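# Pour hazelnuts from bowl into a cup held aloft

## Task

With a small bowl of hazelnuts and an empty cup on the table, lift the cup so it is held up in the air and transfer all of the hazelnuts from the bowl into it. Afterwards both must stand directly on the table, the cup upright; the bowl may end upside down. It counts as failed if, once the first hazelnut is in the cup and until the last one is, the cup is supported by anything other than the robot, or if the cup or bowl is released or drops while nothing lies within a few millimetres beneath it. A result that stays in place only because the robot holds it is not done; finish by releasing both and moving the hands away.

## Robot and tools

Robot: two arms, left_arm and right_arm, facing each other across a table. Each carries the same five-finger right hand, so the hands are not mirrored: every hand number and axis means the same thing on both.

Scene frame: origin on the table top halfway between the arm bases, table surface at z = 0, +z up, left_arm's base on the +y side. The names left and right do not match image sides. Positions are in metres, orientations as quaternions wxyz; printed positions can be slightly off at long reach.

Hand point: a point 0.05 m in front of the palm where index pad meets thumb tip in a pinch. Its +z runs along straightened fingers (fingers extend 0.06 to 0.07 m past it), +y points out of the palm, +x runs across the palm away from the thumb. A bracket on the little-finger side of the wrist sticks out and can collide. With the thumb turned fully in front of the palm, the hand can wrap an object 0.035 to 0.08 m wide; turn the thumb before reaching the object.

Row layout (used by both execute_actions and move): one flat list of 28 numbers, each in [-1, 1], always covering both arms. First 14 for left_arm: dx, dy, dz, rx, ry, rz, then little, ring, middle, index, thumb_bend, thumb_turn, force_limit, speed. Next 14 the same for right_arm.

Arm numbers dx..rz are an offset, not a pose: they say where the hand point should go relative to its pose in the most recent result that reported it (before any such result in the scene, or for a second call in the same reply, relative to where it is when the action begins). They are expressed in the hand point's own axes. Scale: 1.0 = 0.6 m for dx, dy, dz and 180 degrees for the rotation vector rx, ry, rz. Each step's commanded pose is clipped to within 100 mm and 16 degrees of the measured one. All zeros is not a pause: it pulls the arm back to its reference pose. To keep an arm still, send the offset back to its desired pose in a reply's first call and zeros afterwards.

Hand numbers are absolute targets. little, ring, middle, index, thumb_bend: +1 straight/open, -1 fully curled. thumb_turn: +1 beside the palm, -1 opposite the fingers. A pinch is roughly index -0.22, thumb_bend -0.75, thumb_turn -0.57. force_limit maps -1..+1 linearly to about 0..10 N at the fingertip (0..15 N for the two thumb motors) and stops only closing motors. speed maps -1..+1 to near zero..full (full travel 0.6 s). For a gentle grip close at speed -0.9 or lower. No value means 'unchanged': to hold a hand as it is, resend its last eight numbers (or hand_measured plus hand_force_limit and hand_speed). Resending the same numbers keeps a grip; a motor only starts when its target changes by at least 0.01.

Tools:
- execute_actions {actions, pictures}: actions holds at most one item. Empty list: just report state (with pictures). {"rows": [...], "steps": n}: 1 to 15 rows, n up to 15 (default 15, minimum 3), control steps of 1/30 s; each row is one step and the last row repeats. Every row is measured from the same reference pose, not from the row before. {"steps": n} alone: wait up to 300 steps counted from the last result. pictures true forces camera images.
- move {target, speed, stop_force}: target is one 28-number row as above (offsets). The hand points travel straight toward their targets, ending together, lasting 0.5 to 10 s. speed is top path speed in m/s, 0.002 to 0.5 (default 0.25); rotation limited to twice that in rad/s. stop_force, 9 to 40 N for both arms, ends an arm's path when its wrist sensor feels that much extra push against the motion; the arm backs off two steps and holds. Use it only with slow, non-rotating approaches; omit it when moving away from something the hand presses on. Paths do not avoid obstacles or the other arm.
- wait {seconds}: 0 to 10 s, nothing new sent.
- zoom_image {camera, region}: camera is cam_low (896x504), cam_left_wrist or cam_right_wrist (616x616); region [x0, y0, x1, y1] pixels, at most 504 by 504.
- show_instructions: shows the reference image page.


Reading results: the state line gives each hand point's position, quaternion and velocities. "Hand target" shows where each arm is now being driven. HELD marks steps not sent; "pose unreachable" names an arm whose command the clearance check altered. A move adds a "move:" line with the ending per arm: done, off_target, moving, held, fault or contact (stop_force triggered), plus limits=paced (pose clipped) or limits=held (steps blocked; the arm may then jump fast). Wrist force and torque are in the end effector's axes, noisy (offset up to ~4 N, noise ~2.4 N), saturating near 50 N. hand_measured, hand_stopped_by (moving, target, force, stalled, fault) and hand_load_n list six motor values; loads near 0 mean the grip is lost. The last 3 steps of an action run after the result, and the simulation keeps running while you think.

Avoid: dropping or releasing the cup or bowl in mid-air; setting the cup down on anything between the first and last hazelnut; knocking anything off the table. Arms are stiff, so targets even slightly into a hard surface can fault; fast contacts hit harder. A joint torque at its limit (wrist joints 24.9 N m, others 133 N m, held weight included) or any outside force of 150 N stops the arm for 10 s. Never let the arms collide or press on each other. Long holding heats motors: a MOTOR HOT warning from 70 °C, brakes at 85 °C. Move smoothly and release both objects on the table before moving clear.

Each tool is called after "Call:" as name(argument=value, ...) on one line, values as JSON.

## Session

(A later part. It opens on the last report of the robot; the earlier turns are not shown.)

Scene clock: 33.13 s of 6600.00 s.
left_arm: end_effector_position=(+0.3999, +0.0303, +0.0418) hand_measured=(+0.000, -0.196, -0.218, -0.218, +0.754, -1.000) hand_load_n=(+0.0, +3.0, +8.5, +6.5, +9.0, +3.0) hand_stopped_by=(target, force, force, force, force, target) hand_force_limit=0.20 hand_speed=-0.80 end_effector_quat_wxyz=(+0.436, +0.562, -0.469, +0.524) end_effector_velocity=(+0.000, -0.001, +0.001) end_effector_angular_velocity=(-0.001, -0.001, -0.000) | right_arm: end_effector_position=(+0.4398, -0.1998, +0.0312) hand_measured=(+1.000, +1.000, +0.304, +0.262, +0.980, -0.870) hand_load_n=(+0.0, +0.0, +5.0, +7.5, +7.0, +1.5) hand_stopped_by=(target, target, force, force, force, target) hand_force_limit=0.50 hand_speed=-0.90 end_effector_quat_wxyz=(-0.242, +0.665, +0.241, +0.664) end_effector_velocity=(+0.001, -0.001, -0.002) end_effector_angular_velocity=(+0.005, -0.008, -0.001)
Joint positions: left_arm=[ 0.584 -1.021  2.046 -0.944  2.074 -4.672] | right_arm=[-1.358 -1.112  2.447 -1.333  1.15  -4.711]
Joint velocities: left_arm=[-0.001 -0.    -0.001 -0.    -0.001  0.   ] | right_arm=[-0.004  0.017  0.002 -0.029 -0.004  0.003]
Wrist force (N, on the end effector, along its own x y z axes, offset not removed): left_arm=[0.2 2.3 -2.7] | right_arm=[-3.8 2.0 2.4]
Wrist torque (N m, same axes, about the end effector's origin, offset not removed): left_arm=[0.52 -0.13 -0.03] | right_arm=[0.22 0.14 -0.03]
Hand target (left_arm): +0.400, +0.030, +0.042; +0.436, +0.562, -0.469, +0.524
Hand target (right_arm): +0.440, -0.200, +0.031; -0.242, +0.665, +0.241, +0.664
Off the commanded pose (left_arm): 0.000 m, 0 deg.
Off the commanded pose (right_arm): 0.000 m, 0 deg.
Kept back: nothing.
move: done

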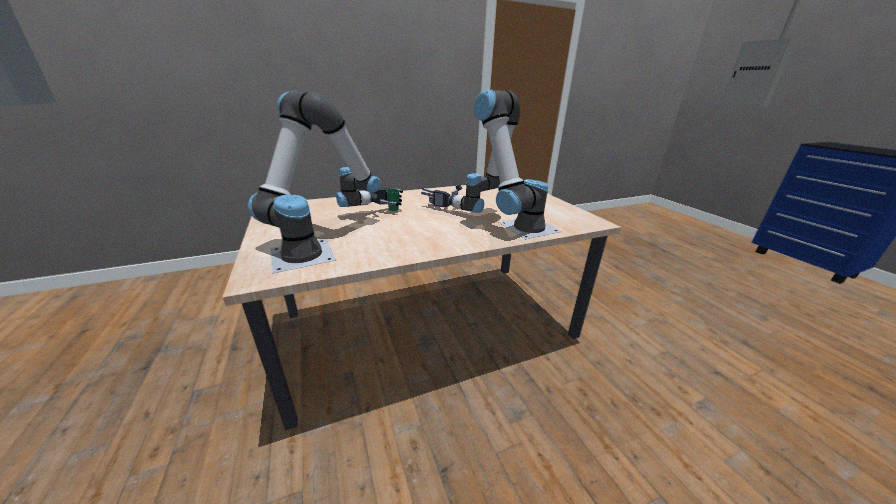

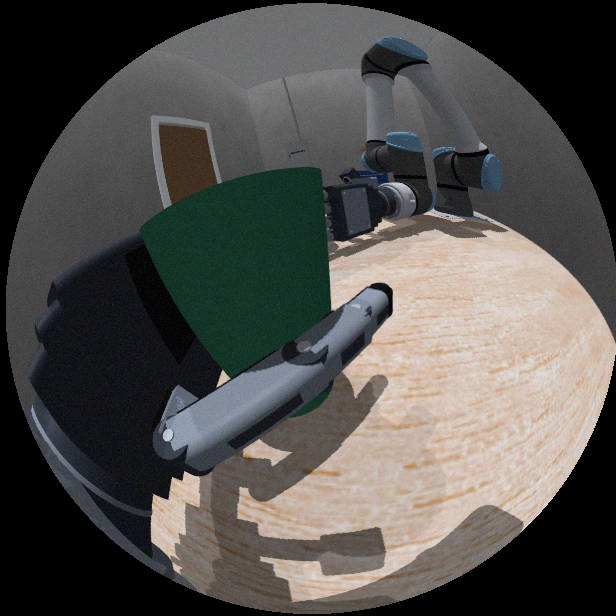

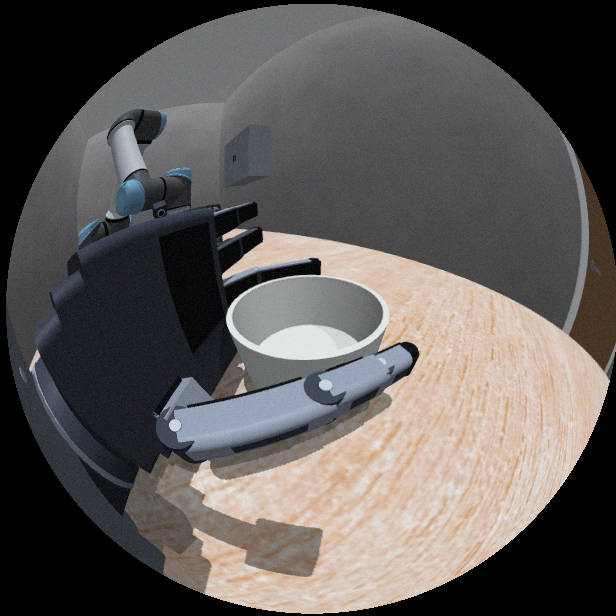

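Call:
move(target=[-0.022,0,0.0015,0,0,0,0.0,-0.6,-0.6,-0.6,0.0,-1,0.2,-0.8,-0.024,0,0,0,0,0,1,1,-0.3,-0.55,0.3,-0.87,0.5,-0.9], speed=0.008, stop_force=9)

Call:
zoom_image(camera="cam_low", region=[360, 160, 500, 230])

Scene clock: 37.57 s of 6600.00 s.
left_arm: end_effector_position=(+0.3999, +0.0303, +0.0317) hand_measured=(+0.000, -0.196, -0.218, -0.218, +0.754, -1.000) hand_load_n=(+0.0, +3.0, +7.5, +6.0, +9.0, +0.5) hand_stopped_by=(target, force, force, force, force, target) hand_force_limit=0.20 hand_speed=-0.80 end_effector_quat_wxyz=(+0.436, +0.562, -0.469, +0.524) end_effector_velocity=(-0.000, +0.001, +0.001) end_effector_angular_velocity=(+0.004, +0.001, +0.001) | right_arm: end_effector_position=(+0.4398, -0.1998, +0.0212) hand_measured=(+1.000, +1.000, +0.304, +0.262, +0.980, -0.870) hand_load_n=(+0.0, +0.0, +5.0, +7.5, +7.0, -1.0) hand_stopped_by=(target, target, force, force, force, target) hand_force_limit=0.50 hand_speed=-0.90 end_effector_quat_wxyz=(-0.242, +0.665, +0.241, +0.664) end_effector_velocity=(-0.000, +0.000, +0.002) end_effector_angular_velocity=(-0.000, -0.002, +0.001)
Joint positions: left_arm=[ 0.584 -0.998  2.048 -0.968  2.075 -4.672] | right_arm=[-1.358 -1.076  2.447 -1.369  1.15  -4.711]
Joint velocities: left_arm=[-0.    -0.005  0.001  0.009 -0.001  0.001] | right_arm=[ 0.    -0.005  0.     0.003 -0.    -0.001]
Wrist force (N, on the end effector, along its own x y z axes, offset not removed): left_arm=[12.8 2.6 0.9] | right_arm=[2.4 -0.9 2.0]
Wrist torque (N m, same axes, about the end effector's origin, offset not removed): left_arm=[0.22 -0.76 -0.04] | right_arm=[-0.26 -0.37 0.00]
Hand target (left_arm): +0.400, +0.030, +0.032; +0.436, +0.562, -0.469, +0.524
Hand target (right_arm): +0.440, -0.200, +0.021; -0.242, +0.665, +0.241, +0.664
Off the commanded pose (left_arm): 0.003 m, 0 deg.
Off the commanded pose (right_arm): 0.004 m, 0 deg.
Kept back: nothing.
move: contact (left_arm, right_arm)

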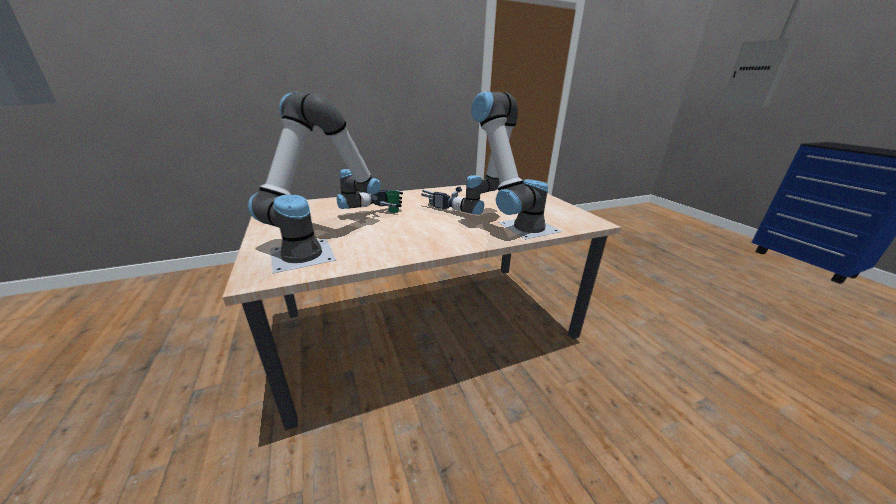

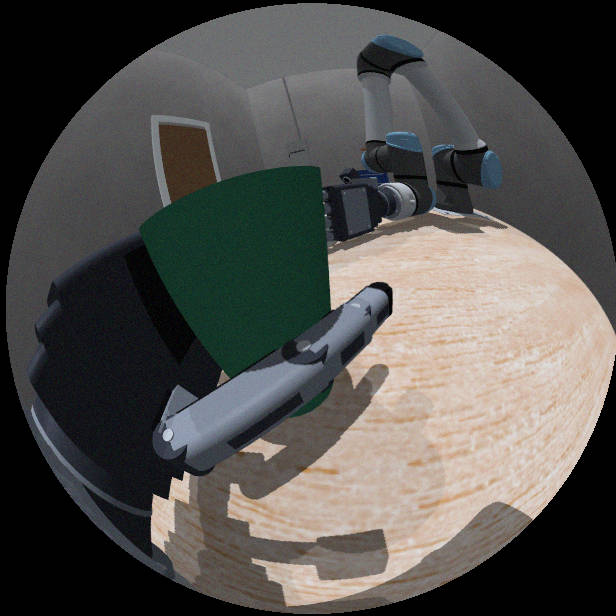

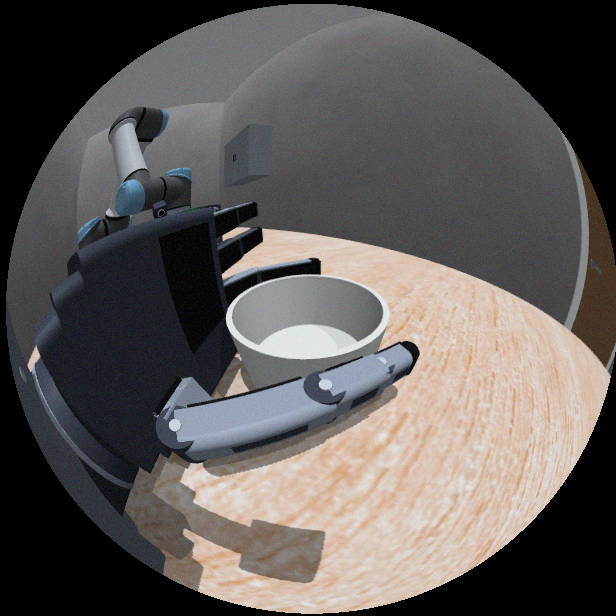

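Region (360, 160, 500, 230) of cam_low's 896x504 image, scaled by 3.600, with more detail than that image has.

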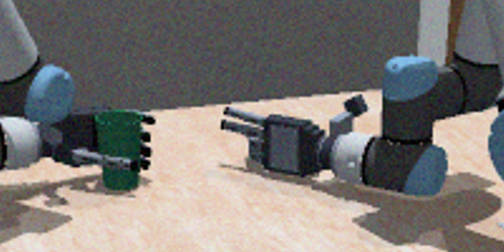

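Both in contact. Release.

Call:
move(target=[0,0,0,0,0,0,1,1,1,1,1,-1,0,-0.3,0,0,0,0,0,0,1,1,1,1,1,-0.87,0.5,-0.3], speed=0.05)

Scene clock: 39.13 s of 6600.00 s.
left_arm: end_effector_position=(+0.3999, +0.0303, +0.0317) hand_measured=(+1.000, +1.000, +1.000, +1.000, +1.000, -1.000) hand_load_n=(+0.0, +0.0, +0.0, +0.0, +0.0, +0.0) hand_stopped_by=(target, target, target, target, target, target) hand_force_limit=0.00 hand_speed=-0.30 end_effector_quat_wxyz=(+0.436, +0.562, -0.469, +0.524) end_effector_velocity=(-0.000, -0.000, -0.001) end_effector_angular_velocity=(+0.001, +0.000, -0.001) | right_arm: end_effector_position=(+0.4398, -0.1998, +0.0212) hand_measured=(+1.000, +1.000, +1.000, +1.000, +1.000, -0.870) hand_load_n=(+0.0, +0.0, +0.0, +0.0, +0.0, +0.0) hand_stopped_by=(target, target, target, target, target, target) hand_force_limit=0.50 hand_speed=-0.30 end_effector_quat_wxyz=(-0.242, +0.665, +0.241, +0.664) end_effector_velocity=(+0.000, +0.000, +0.001) end_effector_angular_velocity=(+0.001, -0.001, +0.000)
Joint positions: left_arm=[ 0.584 -0.998  2.048 -0.968  2.075 -4.672] | right_arm=[-1.358 -1.076  2.447 -1.369  1.15  -4.711]
Joint velocities: left_arm=[-0.001  0.001  0.    -0.    -0.     0.   ] | right_arm=[-0.    -0.002  0.     0.001 -0.     0.   ]
Wrist force (N, on the end effector, along its own x y z axes, offset not removed): left_arm=[1.9 1.9 -0.3] | right_arm=[0.4 -0.6 0.6]
Wrist torque (N m, same axes, about the end effector's origin, offset not removed): left_arm=[0.27 -0.49 -0.05] | right_arm=[-0.04 -0.07 -0.02]
Hand target (left_arm): +0.400, +0.030, +0.032; +0.436, +0.562, -0.469, +0.524
Hand target (right_arm): +0.440, -0.200, +0.021; -0.242, +0.665, +0.241, +0.664
Off the commanded pose (left_arm): 0.000 m, 0 deg.
Off the commanded pose (right_arm): 0.000 m, 0 deg.
Kept back: nothing.
move: done

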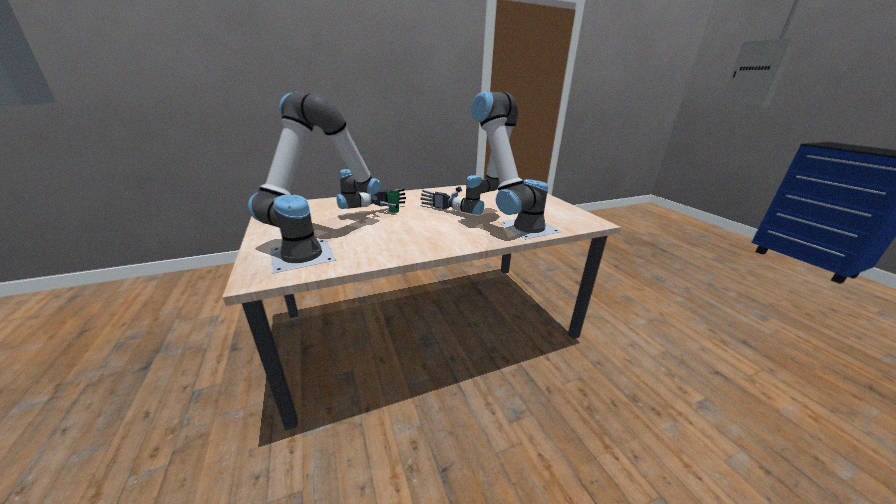

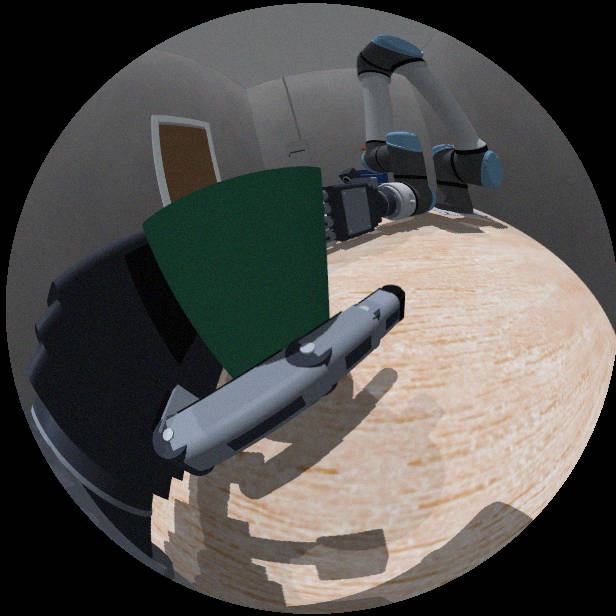

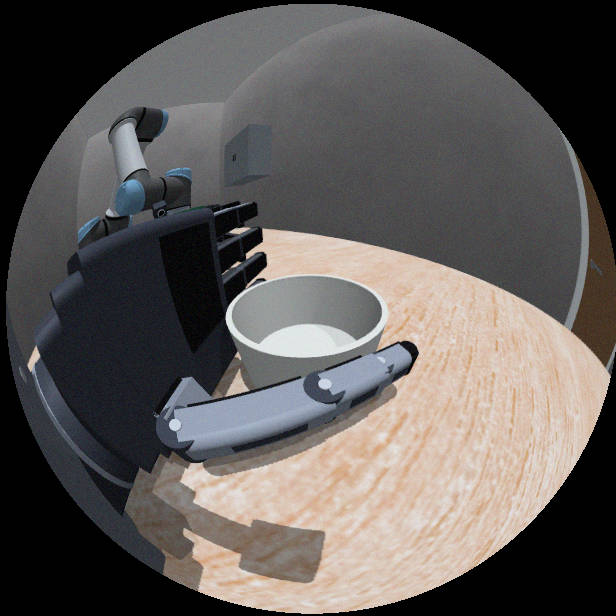

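Call:
move(target=[0.025,-0.03,-0.11,0,0,0,1,1,1,1,1,-1,0,-0.3,0.035,-0.02,-0.07,0,0,0,1,1,1,1,1,-0.87,0.5,-0.3], speed=0.12)

Scene clock: 40.43 s of 6600.00 s.
left_arm: end_effector_position=(+0.4058, +0.0971, +0.0513) hand_measured=(+1.000, +1.000, +1.000, +1.000, +1.000, -1.000) hand_load_n=(+0.0, +0.0, +0.0, +0.0, +0.0, +0.0) hand_stopped_by=(target, target, target, target, target, target) hand_force_limit=0.00 hand_speed=-0.30 end_effector_quat_wxyz=(+0.436, +0.562, -0.469, +0.524) end_effector_velocity=(-0.000, +0.002, +0.001) end_effector_angular_velocity=(+0.000, +0.000, -0.002) | right_arm: end_effector_position=(+0.4001, -0.2176, +0.0422) hand_measured=(+1.000, +1.000, +1.000, +1.000, +1.000, -0.870) hand_load_n=(+0.0, +0.0, +0.0, +0.0, +0.0, +0.0) hand_stopped_by=(target, target, target, target, target, target) hand_force_limit=0.50 hand_speed=-0.30 end_effector_quat_wxyz=(-0.242, +0.665, +0.241, +0.664) end_effector_velocity=(-0.002, -0.000, +0.001) end_effector_angular_velocity=(-0.000, +0.001, +0.001)
Joint positions: left_arm=[ 0.708 -1.082  2.123 -0.954  2.197 -4.66 ] | right_arm=[-1.385 -1.194  2.568 -1.372  1.123 -4.711]
Joint velocities: left_arm=[ 0.003 -0.002  0.001  0.002  0.005  0.001] | right_arm=[-0.001 -0.005  0.004  0.002 -0.002 -0.   ]
Wrist force (N, on the end effector, along its own x y z axes, offset not removed): left_arm=[2.1 -0.2 -0.7] | right_arm=[1.7 0.0 1.3]
Wrist torque (N m, same axes, about the end effector's origin, offset not removed): left_arm=[0.11 -0.40 -0.11] | right_arm=[0.04 -0.52 -0.01]
Hand target (left_arm): +0.406, +0.097, +0.051; +0.436, +0.562, -0.469, +0.524
Hand target (right_arm): +0.400, -0.218, +0.042; -0.242, +0.665, +0.241, +0.664
Off the commanded pose (left_arm): 0.000 m, 0 deg.
Off the commanded pose (right_arm): 0.000 m, 0 deg.
Kept back: nothing.
move: done

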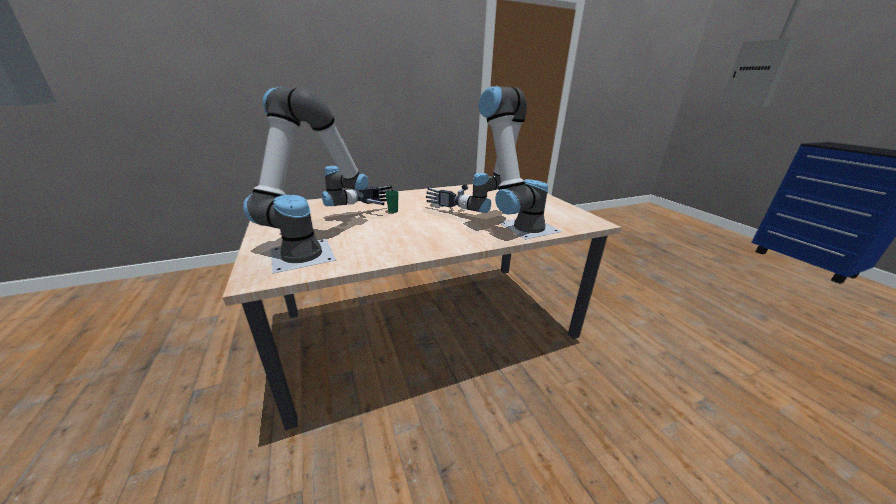

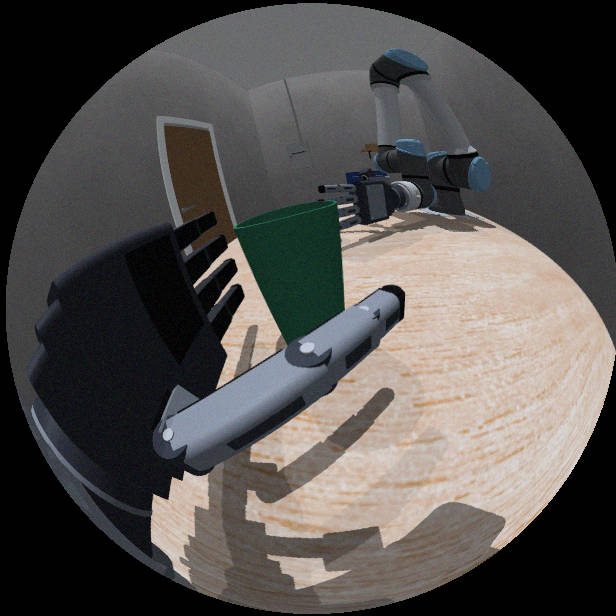

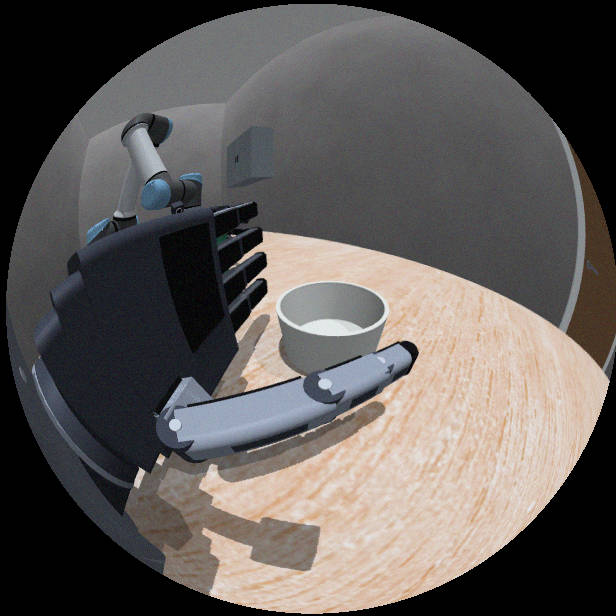

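Call:
move(target=[0.3,0,-0.08,0.1,0,0,1,1,1,1,1,-1,0,-0.3,0.28,-0.03,-0.03,0,0,0,1,1,1,1,1,-0.87,0.5,-0.3], speed=0.3)

Scene clock: 41.97 s of 6600.00 s.
left_arm: end_effector_position=(+0.3990, +0.1317, +0.2338) hand_measured=(+1.000, +1.000, +1.000, +1.000, +1.000, -1.000) hand_load_n=(+0.0, +0.0, +0.0, +0.0, +0.0, +0.0) hand_stopped_by=(target, target, target, target, target, target) hand_force_limit=0.00 hand_speed=-0.30 end_effector_quat_wxyz=(+0.343, +0.623, -0.381, +0.591) end_effector_velocity=(+0.000, +0.000, +0.002) end_effector_angular_velocity=(+0.003, +0.000, +0.006) | right_arm: end_effector_position=(+0.3750, -0.2153, +0.2102) hand_measured=(+1.000, +1.000, +1.000, +1.000, +1.000, -0.870) hand_load_n=(+0.0, +0.0, +0.0, +0.0, +0.0, +0.0) hand_stopped_by=(target, target, target, target, target, target) hand_force_limit=0.50 hand_speed=-0.30 end_effector_quat_wxyz=(-0.242, +0.665, +0.241, +0.664) end_effector_velocity=(+0.001, -0.000, +0.001) end_effector_angular_velocity=(-0.005, +0.007, -0.002)
Joint positions: left_arm=[ 0.573 -1.655  2.201 -0.479  1.749 -4.677] | right_arm=[-1.346 -1.807  2.449 -0.641  1.162 -4.711]
Joint velocities: left_arm=[-0.005 -0.007 -0.003  0.013 -0.011  0.001] | right_arm=[-0.001 -0.003 -0.009  0.021  0.001 -0.003]
Wrist force (N, on the end effector, along its own x y z axes, offset not removed): left_arm=[-0.1 2.9 -1.3] | right_arm=[-0.3 0.5 0.8]
Wrist torque (N m, same axes, about the end effector's origin, offset not removed): left_arm=[0.56 -0.10 -0.06] | right_arm=[0.08 -0.06 -0.03]
Hand target (left_arm): +0.399, +0.132, +0.234; +0.343, +0.623, -0.381, +0.591
Hand target (right_arm): +0.375, -0.215, +0.210; -0.242, +0.665, +0.241, +0.664
Off the commanded pose (left_arm): 0.000 m, 0 deg.
Off the commanded pose (right_arm): 0.000 m, 0 deg.
Kept back: nothing.
move: done

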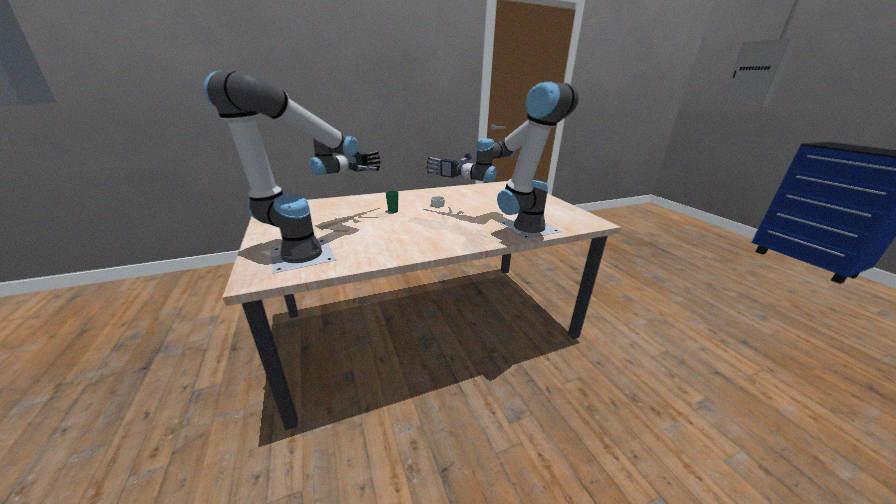

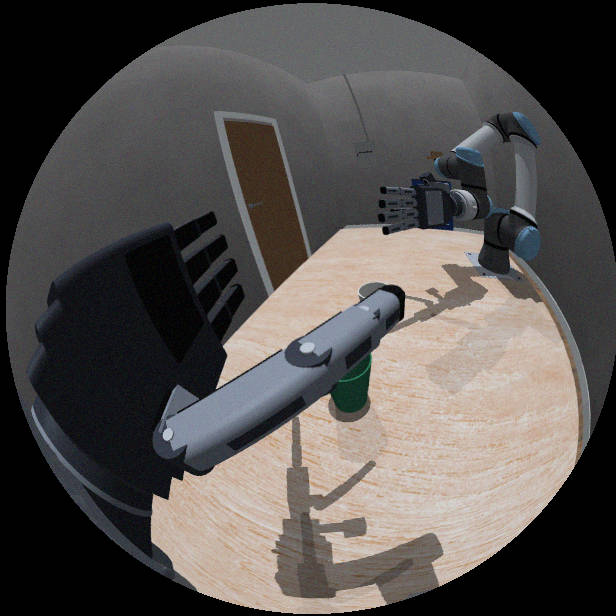

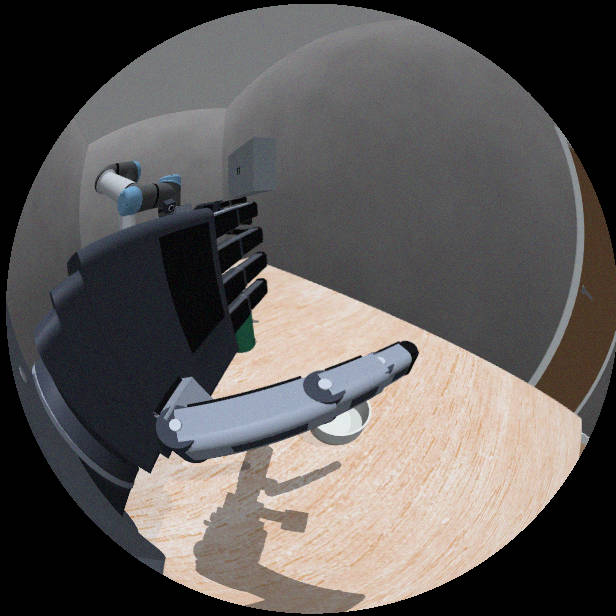

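Call:
finished_scene(scene=2)

The scene is finished: the task was done.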